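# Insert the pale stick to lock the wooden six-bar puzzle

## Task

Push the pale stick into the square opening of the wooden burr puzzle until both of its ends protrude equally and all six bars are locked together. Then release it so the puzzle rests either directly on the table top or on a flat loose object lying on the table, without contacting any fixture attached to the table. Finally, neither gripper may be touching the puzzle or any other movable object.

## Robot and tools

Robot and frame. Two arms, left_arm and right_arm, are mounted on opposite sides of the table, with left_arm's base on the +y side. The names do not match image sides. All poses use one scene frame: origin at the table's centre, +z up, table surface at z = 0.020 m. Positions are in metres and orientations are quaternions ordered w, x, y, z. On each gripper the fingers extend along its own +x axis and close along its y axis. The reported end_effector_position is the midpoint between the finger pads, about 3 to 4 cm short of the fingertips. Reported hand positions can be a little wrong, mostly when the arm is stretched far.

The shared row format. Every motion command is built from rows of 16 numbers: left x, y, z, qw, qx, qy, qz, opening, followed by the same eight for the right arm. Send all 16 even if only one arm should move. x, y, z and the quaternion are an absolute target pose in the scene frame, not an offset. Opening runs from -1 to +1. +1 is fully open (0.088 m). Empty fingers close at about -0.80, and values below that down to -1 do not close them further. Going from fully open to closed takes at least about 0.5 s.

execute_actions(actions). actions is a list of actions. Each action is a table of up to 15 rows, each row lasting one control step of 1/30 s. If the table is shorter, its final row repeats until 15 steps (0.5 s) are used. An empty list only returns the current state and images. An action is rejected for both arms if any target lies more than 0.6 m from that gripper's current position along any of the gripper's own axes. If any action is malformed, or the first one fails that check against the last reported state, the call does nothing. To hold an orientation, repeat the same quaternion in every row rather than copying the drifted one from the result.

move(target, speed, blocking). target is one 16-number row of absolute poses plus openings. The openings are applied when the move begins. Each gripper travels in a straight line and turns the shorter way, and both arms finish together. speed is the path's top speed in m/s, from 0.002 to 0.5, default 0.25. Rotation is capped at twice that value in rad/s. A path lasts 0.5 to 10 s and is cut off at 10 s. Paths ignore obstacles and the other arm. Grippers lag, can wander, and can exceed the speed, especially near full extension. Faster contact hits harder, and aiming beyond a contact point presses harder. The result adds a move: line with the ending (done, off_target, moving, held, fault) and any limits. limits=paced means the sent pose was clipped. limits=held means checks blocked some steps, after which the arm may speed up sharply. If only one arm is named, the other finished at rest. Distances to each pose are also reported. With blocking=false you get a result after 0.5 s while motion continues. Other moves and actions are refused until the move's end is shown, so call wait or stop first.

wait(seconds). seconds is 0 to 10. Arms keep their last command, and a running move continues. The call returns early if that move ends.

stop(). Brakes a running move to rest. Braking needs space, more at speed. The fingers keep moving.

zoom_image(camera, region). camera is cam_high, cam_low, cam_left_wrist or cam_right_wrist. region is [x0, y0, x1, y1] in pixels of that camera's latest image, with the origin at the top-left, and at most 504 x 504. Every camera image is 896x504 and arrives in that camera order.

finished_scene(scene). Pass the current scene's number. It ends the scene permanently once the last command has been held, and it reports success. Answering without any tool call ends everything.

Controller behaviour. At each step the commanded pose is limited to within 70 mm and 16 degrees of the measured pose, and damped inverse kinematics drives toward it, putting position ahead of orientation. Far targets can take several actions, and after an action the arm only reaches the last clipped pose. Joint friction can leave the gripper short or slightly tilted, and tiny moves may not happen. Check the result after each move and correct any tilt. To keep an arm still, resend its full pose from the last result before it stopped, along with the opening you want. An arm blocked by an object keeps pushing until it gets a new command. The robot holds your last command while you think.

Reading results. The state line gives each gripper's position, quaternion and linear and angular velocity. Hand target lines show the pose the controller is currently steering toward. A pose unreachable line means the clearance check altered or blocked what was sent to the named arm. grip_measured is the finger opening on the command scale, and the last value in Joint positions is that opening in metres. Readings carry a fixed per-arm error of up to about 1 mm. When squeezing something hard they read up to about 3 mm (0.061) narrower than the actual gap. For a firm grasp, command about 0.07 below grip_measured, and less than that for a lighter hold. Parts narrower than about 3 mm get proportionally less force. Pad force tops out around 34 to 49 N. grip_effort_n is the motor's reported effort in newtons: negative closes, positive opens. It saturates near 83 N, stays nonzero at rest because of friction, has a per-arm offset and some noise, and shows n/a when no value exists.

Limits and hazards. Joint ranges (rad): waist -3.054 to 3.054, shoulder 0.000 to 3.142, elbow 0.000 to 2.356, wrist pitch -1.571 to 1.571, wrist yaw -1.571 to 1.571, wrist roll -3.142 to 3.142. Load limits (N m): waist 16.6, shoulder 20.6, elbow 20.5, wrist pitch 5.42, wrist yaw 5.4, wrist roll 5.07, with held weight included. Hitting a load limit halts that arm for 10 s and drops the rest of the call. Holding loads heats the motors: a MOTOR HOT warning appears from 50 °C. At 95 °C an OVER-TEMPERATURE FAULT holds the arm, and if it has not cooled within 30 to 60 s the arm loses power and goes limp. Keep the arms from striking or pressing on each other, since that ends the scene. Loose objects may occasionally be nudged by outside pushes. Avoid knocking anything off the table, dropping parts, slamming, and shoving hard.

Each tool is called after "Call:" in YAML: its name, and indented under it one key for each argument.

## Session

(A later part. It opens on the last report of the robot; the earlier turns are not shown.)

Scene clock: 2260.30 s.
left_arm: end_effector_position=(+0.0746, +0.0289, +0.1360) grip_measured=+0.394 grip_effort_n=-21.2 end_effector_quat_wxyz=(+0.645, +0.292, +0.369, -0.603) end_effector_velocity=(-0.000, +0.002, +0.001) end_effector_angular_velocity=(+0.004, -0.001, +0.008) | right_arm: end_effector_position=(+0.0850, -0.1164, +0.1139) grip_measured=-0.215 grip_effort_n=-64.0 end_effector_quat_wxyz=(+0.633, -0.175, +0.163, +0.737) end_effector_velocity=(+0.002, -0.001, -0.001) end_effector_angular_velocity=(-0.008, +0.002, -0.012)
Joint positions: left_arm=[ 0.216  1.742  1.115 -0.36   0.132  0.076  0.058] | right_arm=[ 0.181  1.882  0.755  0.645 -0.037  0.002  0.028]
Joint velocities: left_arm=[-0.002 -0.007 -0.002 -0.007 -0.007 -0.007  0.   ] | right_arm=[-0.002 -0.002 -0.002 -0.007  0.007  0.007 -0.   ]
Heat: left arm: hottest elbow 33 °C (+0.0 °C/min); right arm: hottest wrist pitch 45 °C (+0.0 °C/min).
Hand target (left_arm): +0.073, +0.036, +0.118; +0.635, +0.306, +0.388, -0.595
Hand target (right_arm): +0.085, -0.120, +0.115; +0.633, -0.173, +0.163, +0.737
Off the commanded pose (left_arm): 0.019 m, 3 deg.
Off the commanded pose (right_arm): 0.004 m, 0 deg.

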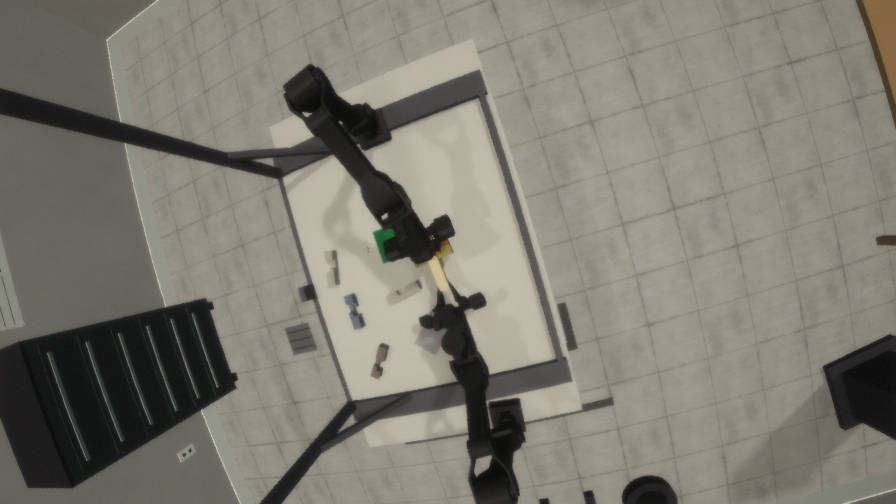

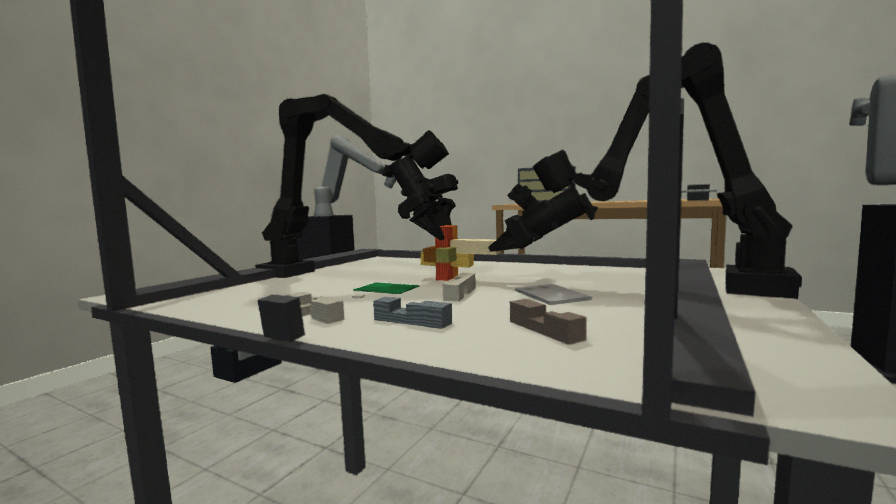

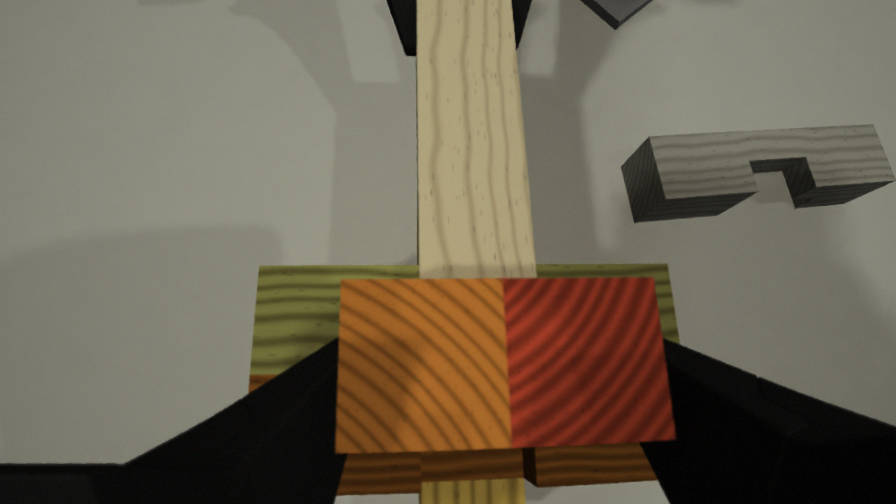

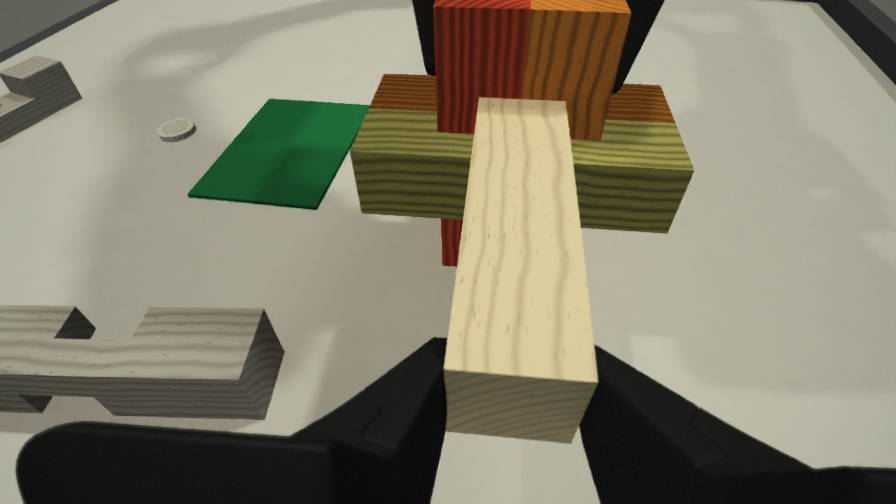

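Call:
execute_actions:
  actions:
    - [[0.0735,0.0349,0.1177,0.6347,0.3058,0.3877,-0.5943,0.40,0.08526,-0.12012,0.1150,0.63305,-0.17336,0.16268,0.73671,-0.225]]
    - [[0.0735,0.0349,0.1177,0.6347,0.3058,0.3877,-0.5943,0.40,0.08526,-0.12012,0.1150,0.63305,-0.17336,0.16268,0.73671,-0.225]]

Scene clock: 2264.90 s.
left_arm: end_effector_position=(+0.0746, +0.0289, +0.1360) grip_measured=+0.402 grip_effort_n=-8.6 end_effector_quat_wxyz=(+0.645, +0.292, +0.369, -0.603) end_effector_velocity=(-0.001, +0.006, -0.004) end_effector_angular_velocity=(+0.028, -0.004, -0.004) | right_arm: end_effector_position=(+0.0850, -0.1165, +0.1140) grip_measured=-0.215 grip_effort_n=-64.0 end_effector_quat_wxyz=(+0.633, -0.174, +0.162, +0.737) end_effector_velocity=(-0.002, -0.002, -0.001) end_effector_angular_velocity=(-0.005, -0.017, +0.019)
Joint positions: left_arm=[ 0.216  1.742  1.115 -0.36   0.132  0.076  0.059] | right_arm=[ 0.181  1.882  0.754  0.647 -0.037  0.002  0.028]
Joint velocities: left_arm=[-0.002 -0.002 -0.007 -0.022 -0.007  0.007  0.   ] | right_arm=[ 0.002 -0.002 -0.002 -0.007 -0.007 -0.022 -0.   ]
Heat: left arm: hottest elbow 33 °C (+0.0 °C/min); right arm: hottest wrist pitch 45 °C (+1.0 °C/min).
Hand target (left_arm): +0.073, +0.036, +0.118; +0.635, +0.306, +0.388, -0.595
Hand target (right_arm): +0.085, -0.120, +0.115; +0.633, -0.173, +0.163, +0.737
Off the commanded pose (left_arm): 0.019 m, 3 deg.
Off the commanded pose (right_arm): 0.004 m, 0 deg.

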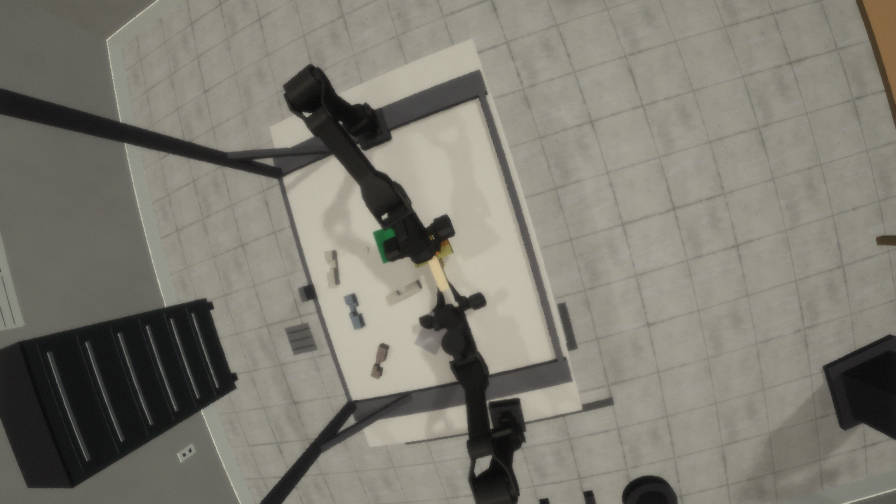

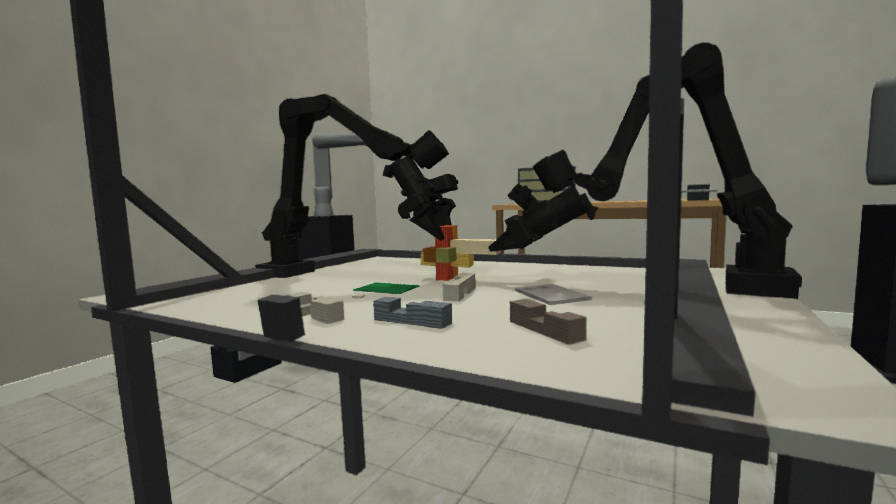

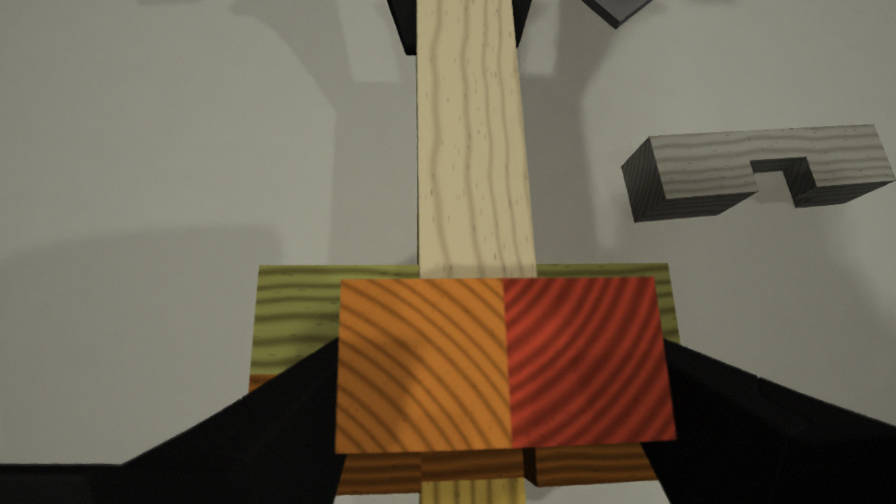

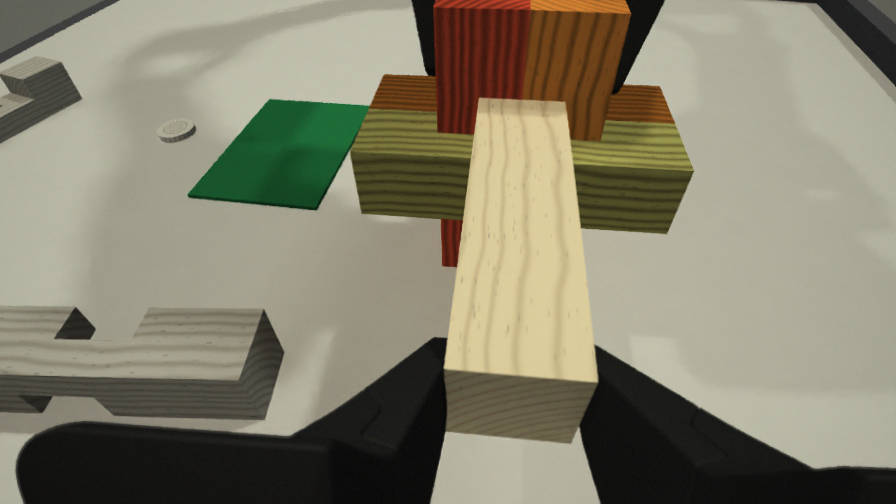

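Call:
execute_actions:
  actions:
    - [[0.0735,0.0349,0.1177,0.6347,0.3058,0.3877,-0.5943,0.40,0.08492,-0.1171,0.1141,0.63302,-0.17361,0.16291,0.73668,-0.225]]
    - [[0.0735,0.0349,0.1177,0.6347,0.3058,0.3877,-0.5943,0.40,0.08457,-0.11407,0.11316,0.63299,-0.17386,0.16314,0.73664,-0.225]]

Call:
zoom_image:
  camera: "cam_right_wrist"
  region: [438, 360, 606, 450]

Call:
zoom_image:
  camera: "cam_right_wrist"
  region: [345, 130, 513, 230]

Call:
zoom_image:
  camera: "cam_right_wrist"
  region: [540, 140, 708, 240]

Call:
zoom_image:
  camera: "cam_right_wrist"
  region: [470, 80, 582, 122]

Scene clock: 2284.50 s.
left_arm: end_effector_position=(+0.0746, +0.0289, +0.1360) grip_measured=+0.402 grip_effort_n=-8.6 end_effector_quat_wxyz=(+0.645, +0.292, +0.369, -0.603) end_effector_velocity=(-0.003, +0.002, -0.001) end_effector_angular_velocity=(+0.006, +0.004, -0.013) | right_arm: end_effector_position=(+0.0849, -0.1161, +0.1143) grip_measured=-0.215 grip_effort_n=-64.0 end_effector_quat_wxyz=(+0.633, -0.174, +0.162, +0.737) end_effector_velocity=(+0.000, -0.003, -0.004) end_effector_angular_velocity=(-0.019, -0.018, +0.014)
Joint positions: left_arm=[ 0.216  1.742  1.115 -0.36   0.132  0.076  0.059] | right_arm=[ 0.181  1.883  0.756  0.647 -0.037  0.002  0.028]
Joint velocities: left_arm=[-0.002 -0.002 -0.002 -0.007  0.007  0.007 -0.   ] | right_arm=[-0.002 -0.002 -0.002 -0.022 -0.007 -0.022 -0.   ]
Heat: left arm: hottest elbow 33 °C (+0.0 °C/min); right arm: hottest wrist pitch 45 °C (+1.0 °C/min).
Hand target (left_arm): +0.073, +0.036, +0.118; +0.635, +0.306, +0.388, -0.595
Hand target (right_arm): +0.085, -0.114, +0.113; +0.633, -0.174, +0.163, +0.737
Off the commanded pose (left_arm): 0.019 m, 3 deg.
Off the commanded pose (right_arm): 0.002 m, 0 deg.

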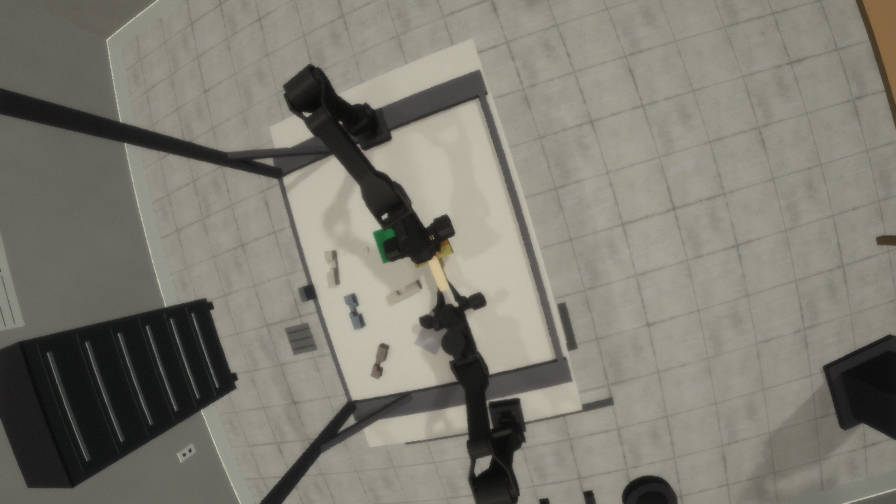

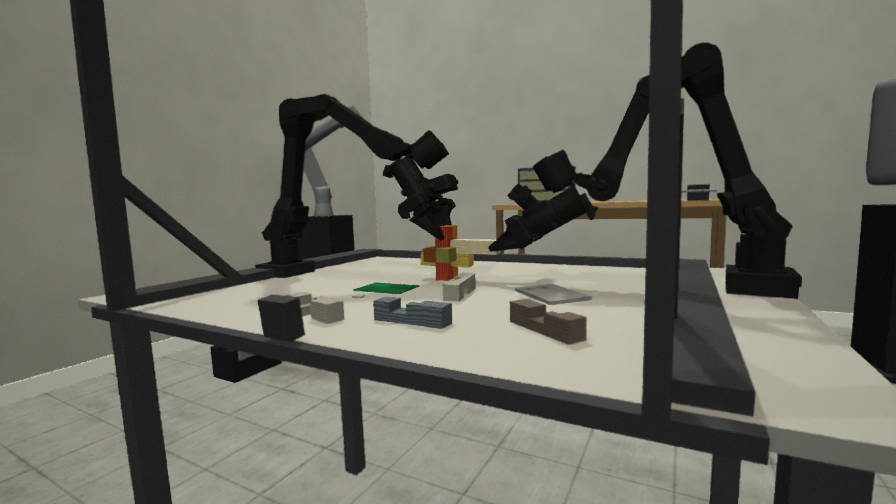

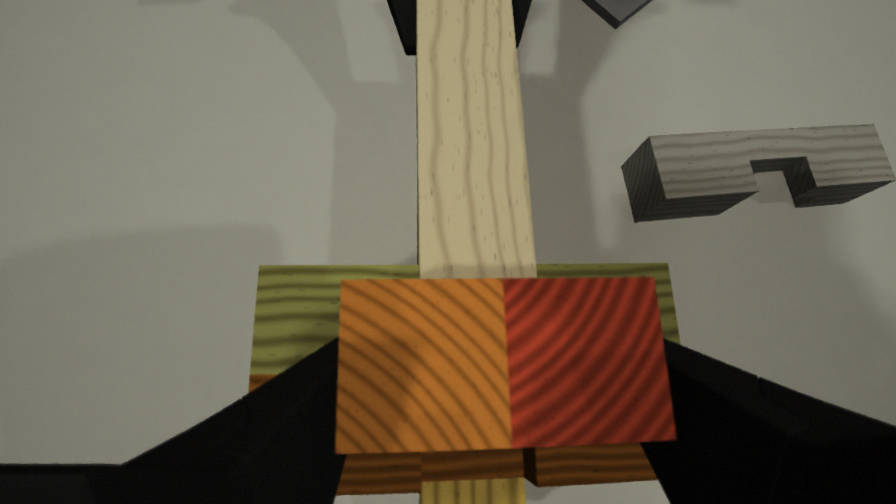

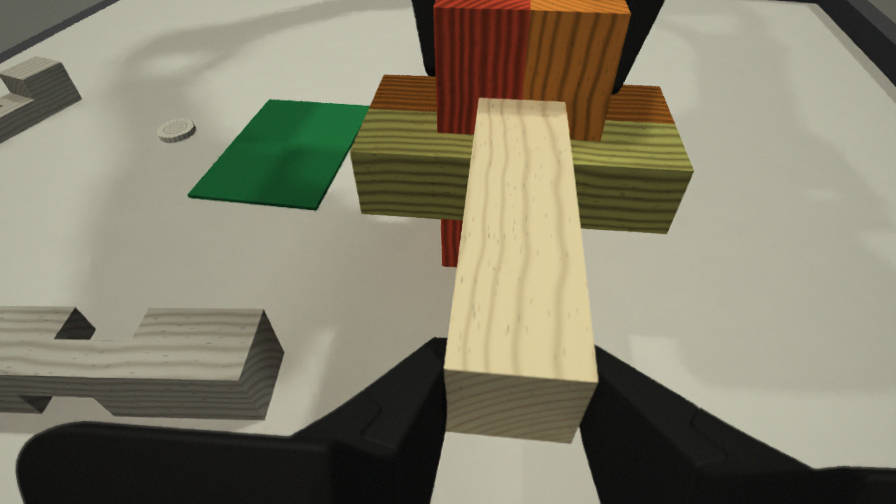

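Region (438, 360, 606, 450) of cam_right_wrist's 896x504 image, scaled by 3.000, with more detail than that image has; it fills the top 270 rows of this view, and the rest is white.

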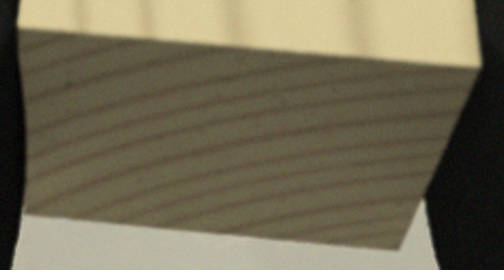

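Region (345, 130, 513, 230) of cam_right_wrist's 896x504 image, scaled by 3.000, with more detail than that image has; it fills the top 300 rows of this view, and the rest is white.

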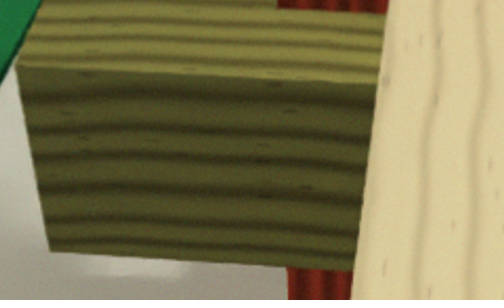

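Region (540, 140, 708, 240) of cam_right_wrist's 896x504 image, scaled by 3.000, with more detail than that image has; it fills the top 300 rows of this view, and the rest is white.

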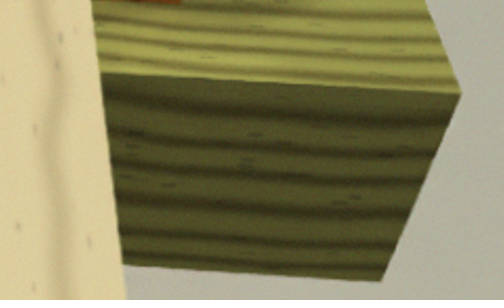

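Region (470, 80, 582, 122) of cam_right_wrist's 896x504 image, scaled by 4.500, with more detail than that image has; it fills the top 189 rows of this view, and the rest is white.

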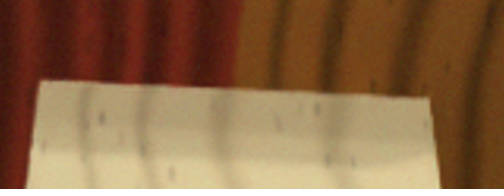

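Call:
execute_actions:
  actions:
    - [[0.0735,0.0349,0.1177,0.6347,0.3058,0.3877,-0.5943,0.40,0.08458,-0.11420,0.11229,0.63279,-0.17457,0.16380,0.73640,-0.225]]
    - [[0.0735,0.0349,0.1177,0.6347,0.3058,0.3877,-0.5943,0.40,0.08460,-0.11434,0.11143,0.63263,-0.17528,0.16446,0.73622,-0.225]]

Scene clock: 2302.37 s.
left_arm: end_effector_position=(+0.0746, +0.0289, +0.1360) grip_measured=+0.402 grip_effort_n=-8.6 end_effector_quat_wxyz=(+0.645, +0.292, +0.369, -0.603) end_effector_velocity=(+0.002, -0.000, -0.001) end_effector_angular_velocity=(+0.002, -0.014, +0.016) | right_arm: end_effector_position=(+0.0849, -0.1162, +0.1138) grip_measured=-0.215 grip_effort_n=-64.0 end_effector_quat_wxyz=(+0.633, -0.174, +0.163, +0.737) end_effector_velocity=(+0.000, -0.001, -0.001) end_effector_angular_velocity=(-0.007, -0.004, +0.007)
Joint positions: left_arm=[ 0.216  1.742  1.115 -0.36   0.132  0.076  0.059] | right_arm=[ 0.181  1.884  0.756  0.647 -0.037  0.002  0.028]
Joint velocities: left_arm=[-0.002  0.002 -0.002  0.007 -0.022 -0.007  0.   ] | right_arm=[-0.002 -0.002 -0.002 -0.007 -0.007 -0.007 -0.   ]
Heat: left arm: hottest elbow 33 °C (+0.0 °C/min); right arm: hottest wrist pitch 44 °C (+0.0 °C/min).
Hand target (left_arm): +0.073, +0.036, +0.118; +0.635, +0.306, +0.388, -0.595
Hand target (right_arm): +0.085, -0.114, +0.111; +0.633, -0.175, +0.164, +0.736
Off the commanded pose (left_arm): 0.019 m, 3 deg.
Off the commanded pose (right_arm): 0.003 m, 0 deg.

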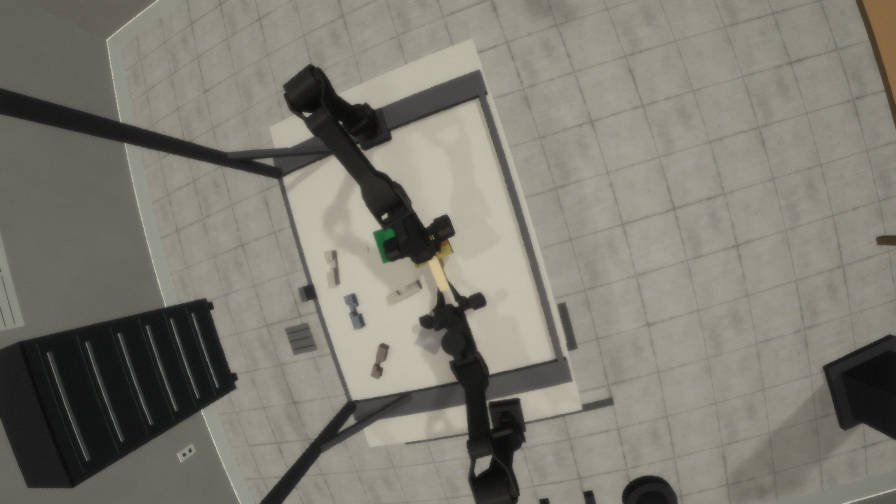

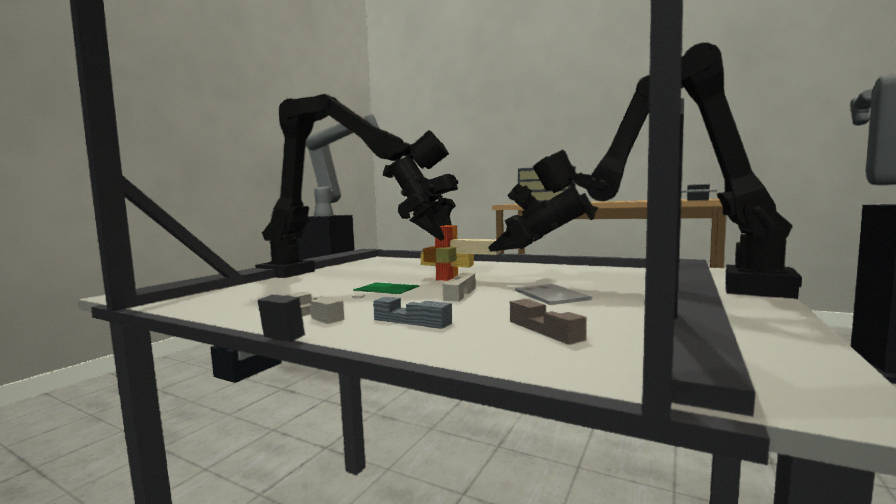

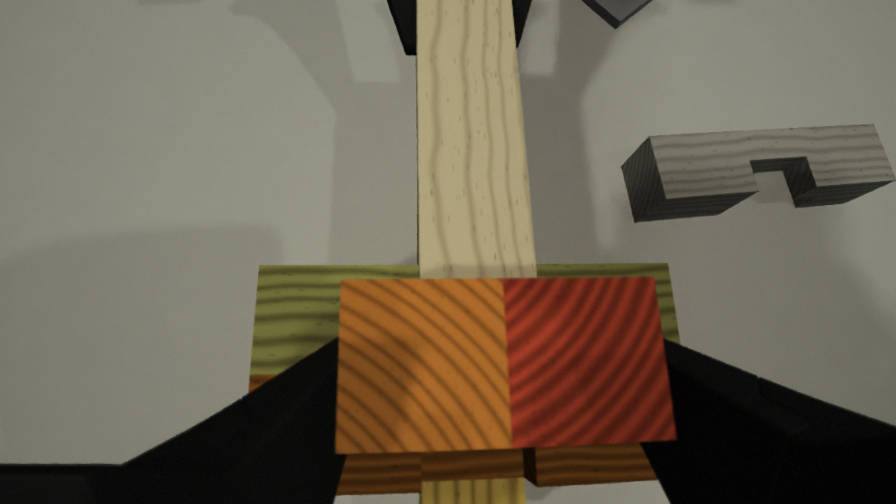

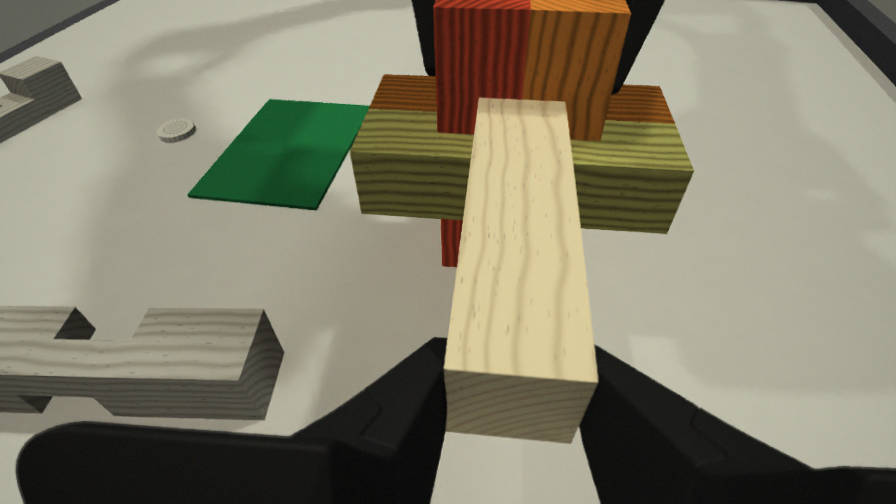

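Call:
execute_actions:
  actions:
    - [[0.0735,0.0349,0.1177,0.6347,0.3058,0.3877,-0.5943,0.40,0.08461,-0.11440,0.11104,0.63256,-0.17560,0.16476,0.73614,-0.225]]
    - [[0.0735,0.0349,0.1177,0.6347,0.3058,0.3877,-0.5943,0.40,0.08461,-0.11446,0.11065,0.63249,-0.17592,0.16505,0.73606,-0.225]]

Scene clock: 2307.57 s.
left_arm: end_effector_position=(+0.0746, +0.0289, +0.1360) grip_measured=+0.402 grip_effort_n=-8.6 end_effector_quat_wxyz=(+0.645, +0.292, +0.369, -0.603) end_effector_velocity=(+0.002, +0.002, -0.003) end_effector_angular_velocity=(+0.013, +0.001, +0.013) | right_arm: end_effector_position=(+0.0849, -0.1162, +0.1136) grip_measured=-0.215 grip_effort_n=-64.0 end_effector_quat_wxyz=(+0.633, -0.174, +0.163, +0.737) end_effector_velocity=(-0.002, +0.001, +0.003) end_effector_angular_velocity=(+0.012, +0.005, +0.020)
Joint positions: left_arm=[ 0.216  1.742  1.115 -0.36   0.132  0.076  0.059] | right_arm=[ 0.181  1.884  0.756  0.647 -0.037  0.002  0.028]
Joint velocities: left_arm=[ 0.002  0.002 -0.002 -0.007 -0.007 -0.007 -0.   ] | right_arm=[-0.002 -0.002  0.002  0.007 -0.022 -0.007 -0.   ]
Heat: left arm: hottest elbow 33 °C (+0.0 °C/min); right arm: hottest wrist pitch 44 °C (-1.0 °C/min).
Hand target (left_arm): +0.073, +0.036, +0.118; +0.635, +0.306, +0.388, -0.595
Hand target (right_arm): +0.085, -0.115, +0.111; +0.633, -0.176, +0.165, +0.736
Off the commanded pose (left_arm): 0.019 m, 3 deg.
Off the commanded pose (right_arm): 0.003 m, 0 deg.

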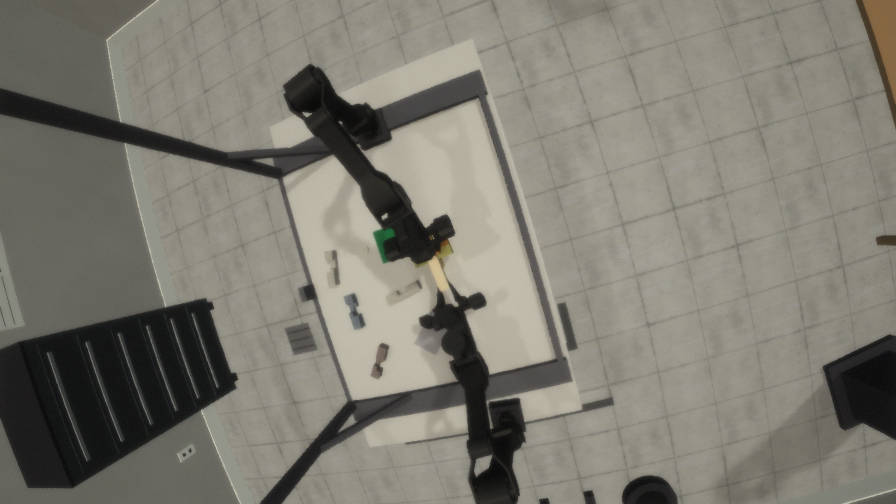

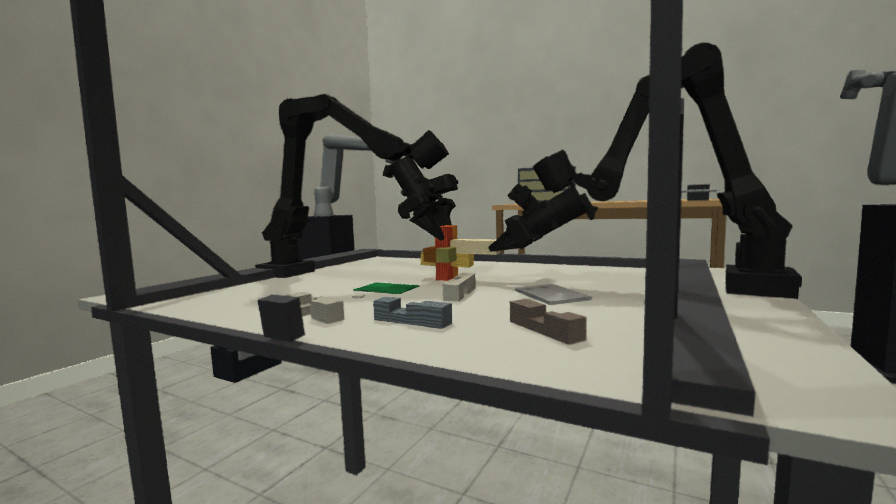

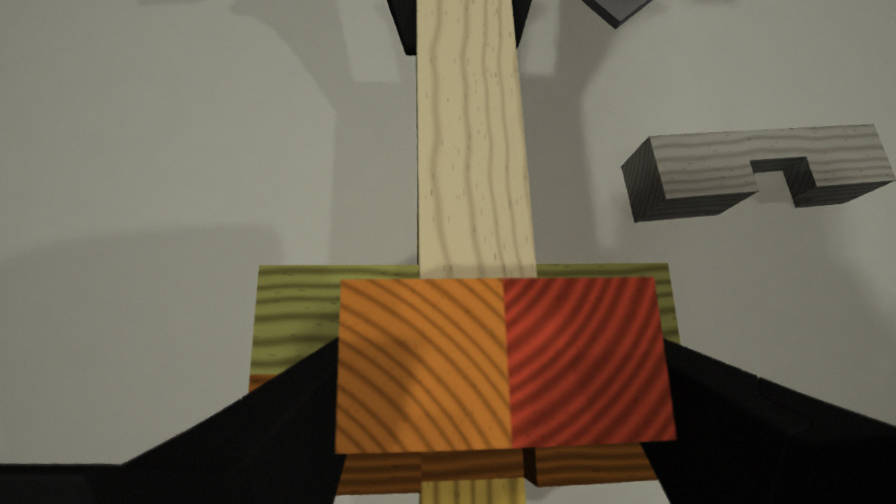

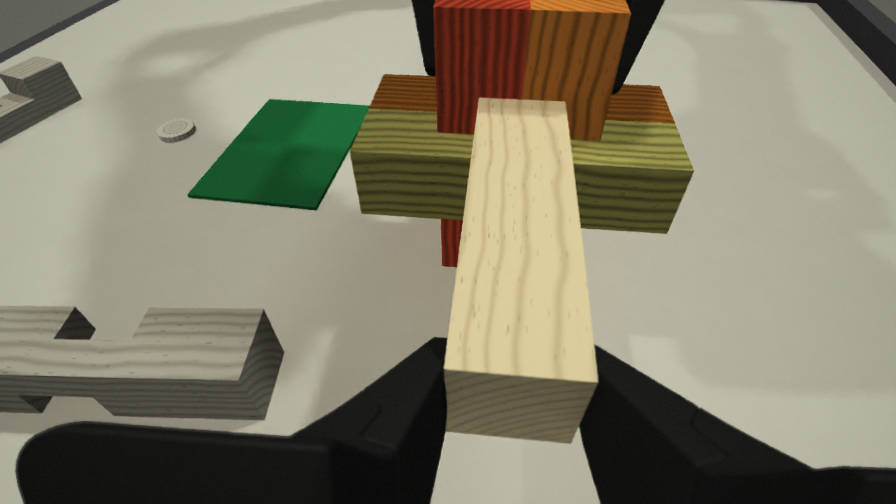

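Call:
execute_actions:
  actions: []

Scene clock: 2319.83 s.
left_arm: end_effector_position=(+0.0746, +0.0289, +0.1360) grip_measured=+0.402 grip_effort_n=-9.1 end_effector_quat_wxyz=(+0.645, +0.292, +0.369, -0.603) end_effector_velocity=(-0.002, -0.001, -0.001) end_effector_angular_velocity=(-0.001, -0.002, +0.003) | right_arm: end_effector_position=(+0.0849, -0.1162, +0.1136) grip_measured=-0.215 grip_effort_n=-64.0 end_effector_quat_wxyz=(+0.633, -0.174, +0.163, +0.737) end_effector_velocity=(-0.002, -0.002, -0.001) end_effector_angular_velocity=(-0.005, -0.010, +0.027)
Joint positions: left_arm=[ 0.216  1.742  1.115 -0.36   0.132  0.076  0.059] | right_arm=[ 0.181  1.884  0.756  0.647 -0.037  0.002  0.028]
Joint velocities: left_arm=[-0.007  0.002 -0.002  0.007 -0.007 -0.007 -0.   ] | right_arm=[-0.002 -0.002 -0.002 -0.007 -0.022 -0.022 -0.   ]
Heat: left arm: hottest elbow 33 °C (+0.0 °C/min); right arm: hottest wrist pitch 44 °C (-1.0 °C/min).
Hand target (left_arm): +0.073, +0.036, +0.118; +0.635, +0.306, +0.388, -0.595
Hand target (right_arm): +0.085, -0.115, +0.111; +0.633, -0.176, +0.165, +0.736
Off the commanded pose (left_arm): 0.019 m, 3 deg.
Off the commanded pose (right_arm): 0.003 m, 0 deg.

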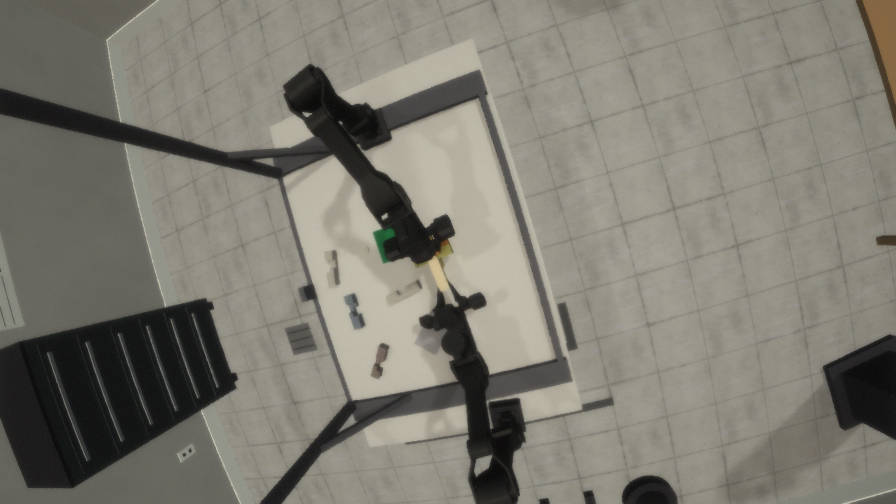

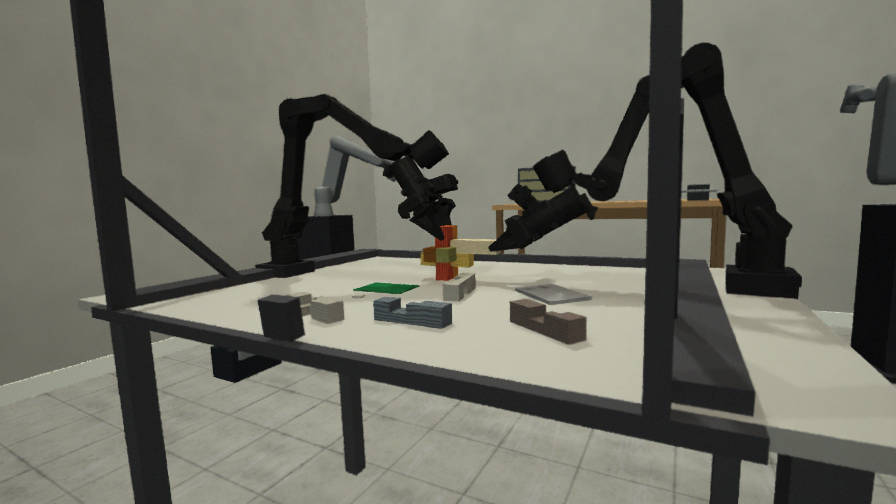

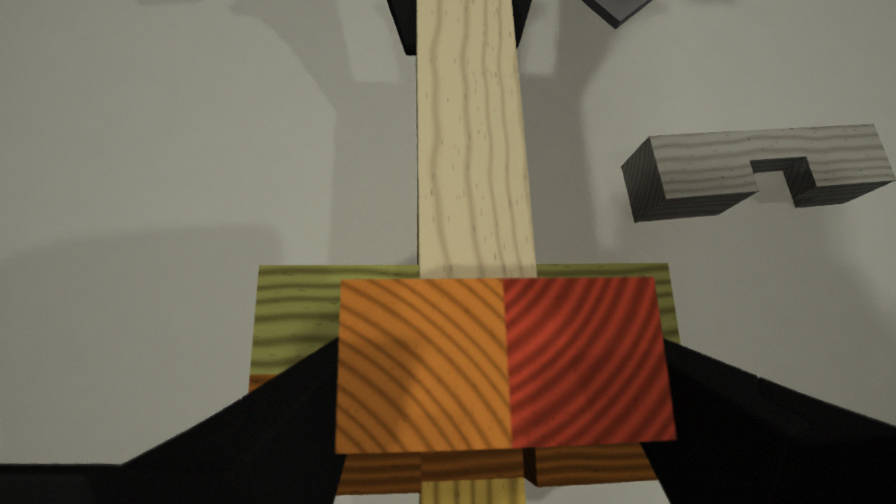

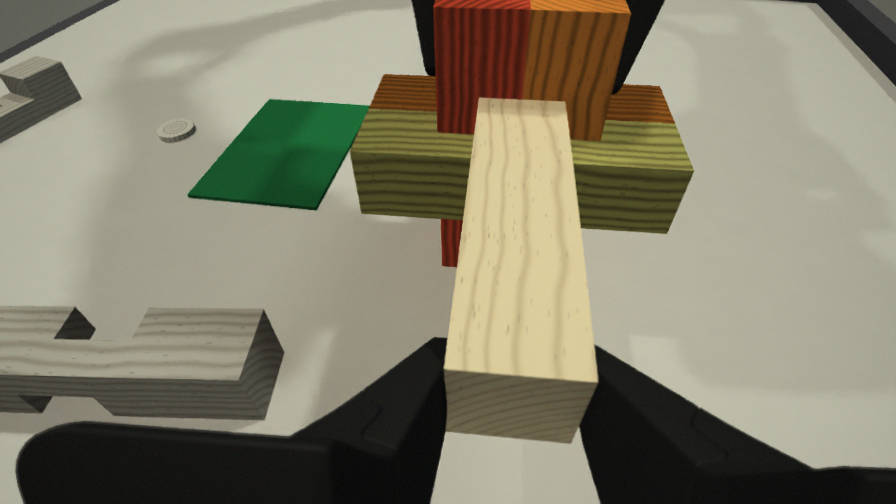

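Call:
execute_actions:
  actions:
    - [[0.0735,0.0349,0.1177,0.6347,0.3058,0.3877,-0.5943,0.40,0.0845,-0.11351,0.11171,0.63272,-0.17485,0.16406,0.73634,-0.225]]
    - [[0.0735,0.0349,0.1177,0.6347,0.3058,0.3877,-0.5943,0.40,0.08439,-0.11256,0.11277,0.63295,-0.17378,0.16307,0.73661,-0.225]]
    - [[0.0735,0.0349,0.1177,0.6347,0.3058,0.3877,-0.5943,0.40,0.08428,-0.11158,0.11276,0.633,-0.17355,0.16286,0.73667,-0.225]]
    - [[0.0735,0.0349,0.1177,0.6347,0.3058,0.3877,-0.5943,0.40,0.08416,-0.11059,0.11274,0.63305,-0.17332,0.16264,0.73673,-0.225]]

Scene clock: 2331.87 s.
left_arm: end_effector_position=(+0.0745, +0.0293, +0.1357) grip_measured=+0.402 grip_effort_n=-9.5 end_effector_quat_wxyz=(+0.645, +0.292, +0.370, -0.602) end_effector_velocity=(-0.000, +0.002, -0.001) end_effector_angular_velocity=(+0.009, -0.000, +0.008) | right_arm: end_effector_position=(+0.0848, -0.1152, +0.1139) grip_measured=-0.215 grip_effort_n=-64.0 end_effector_quat_wxyz=(+0.633, -0.174, +0.162, +0.737) end_effector_velocity=(+0.002, -0.001, -0.002) end_effector_angular_velocity=(-0.017, -0.006, -0.020)
Joint positions: left_arm=[ 0.216  1.742  1.115 -0.362  0.132  0.076  0.059] | right_arm=[ 0.181  1.886  0.759  0.647 -0.037  0.002  0.028]
Joint velocities: left_arm=[-0.002 -0.002 -0.002 -0.007 -0.007 -0.007 -0.   ] | right_arm=[ 0.002 -0.002  0.002 -0.022  0.022  0.007 -0.   ]
Heat: left arm: hottest elbow 33 °C (+0.0 °C/min); right arm: hottest wrist pitch 43 °C (-2.0 °C/min).
Hand target (left_arm): +0.073, +0.036, +0.118; +0.635, +0.306, +0.388, -0.594
Hand target (right_arm): +0.084, -0.111, +0.113; +0.633, -0.173, +0.163, +0.737
Off the commanded pose (left_arm): 0.019 m, 3 deg.
Off the commanded pose (right_arm): 0.005 m, 0 deg.

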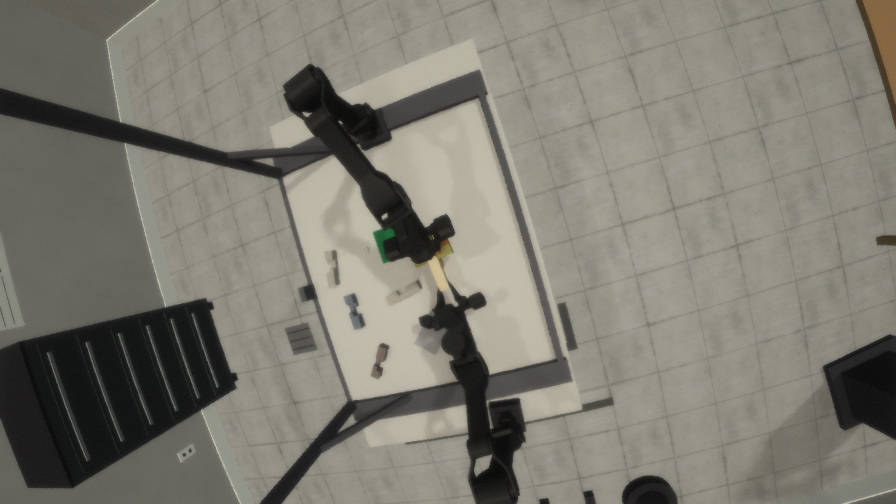

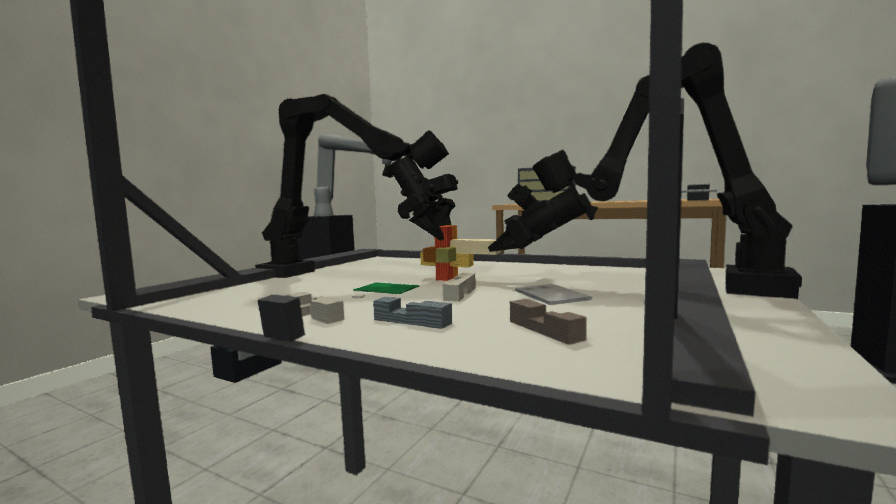

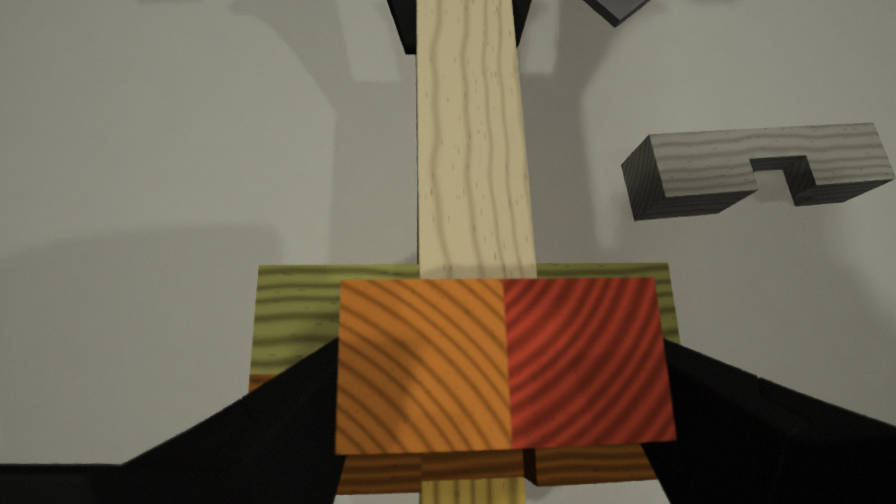

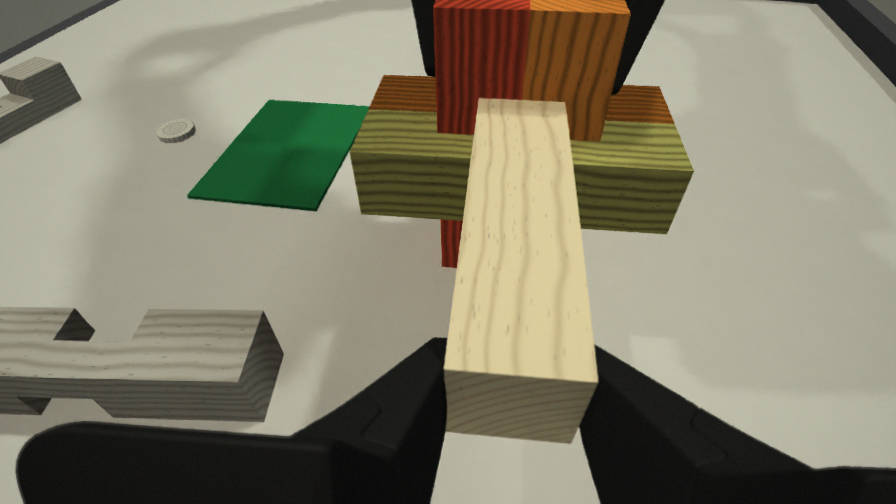

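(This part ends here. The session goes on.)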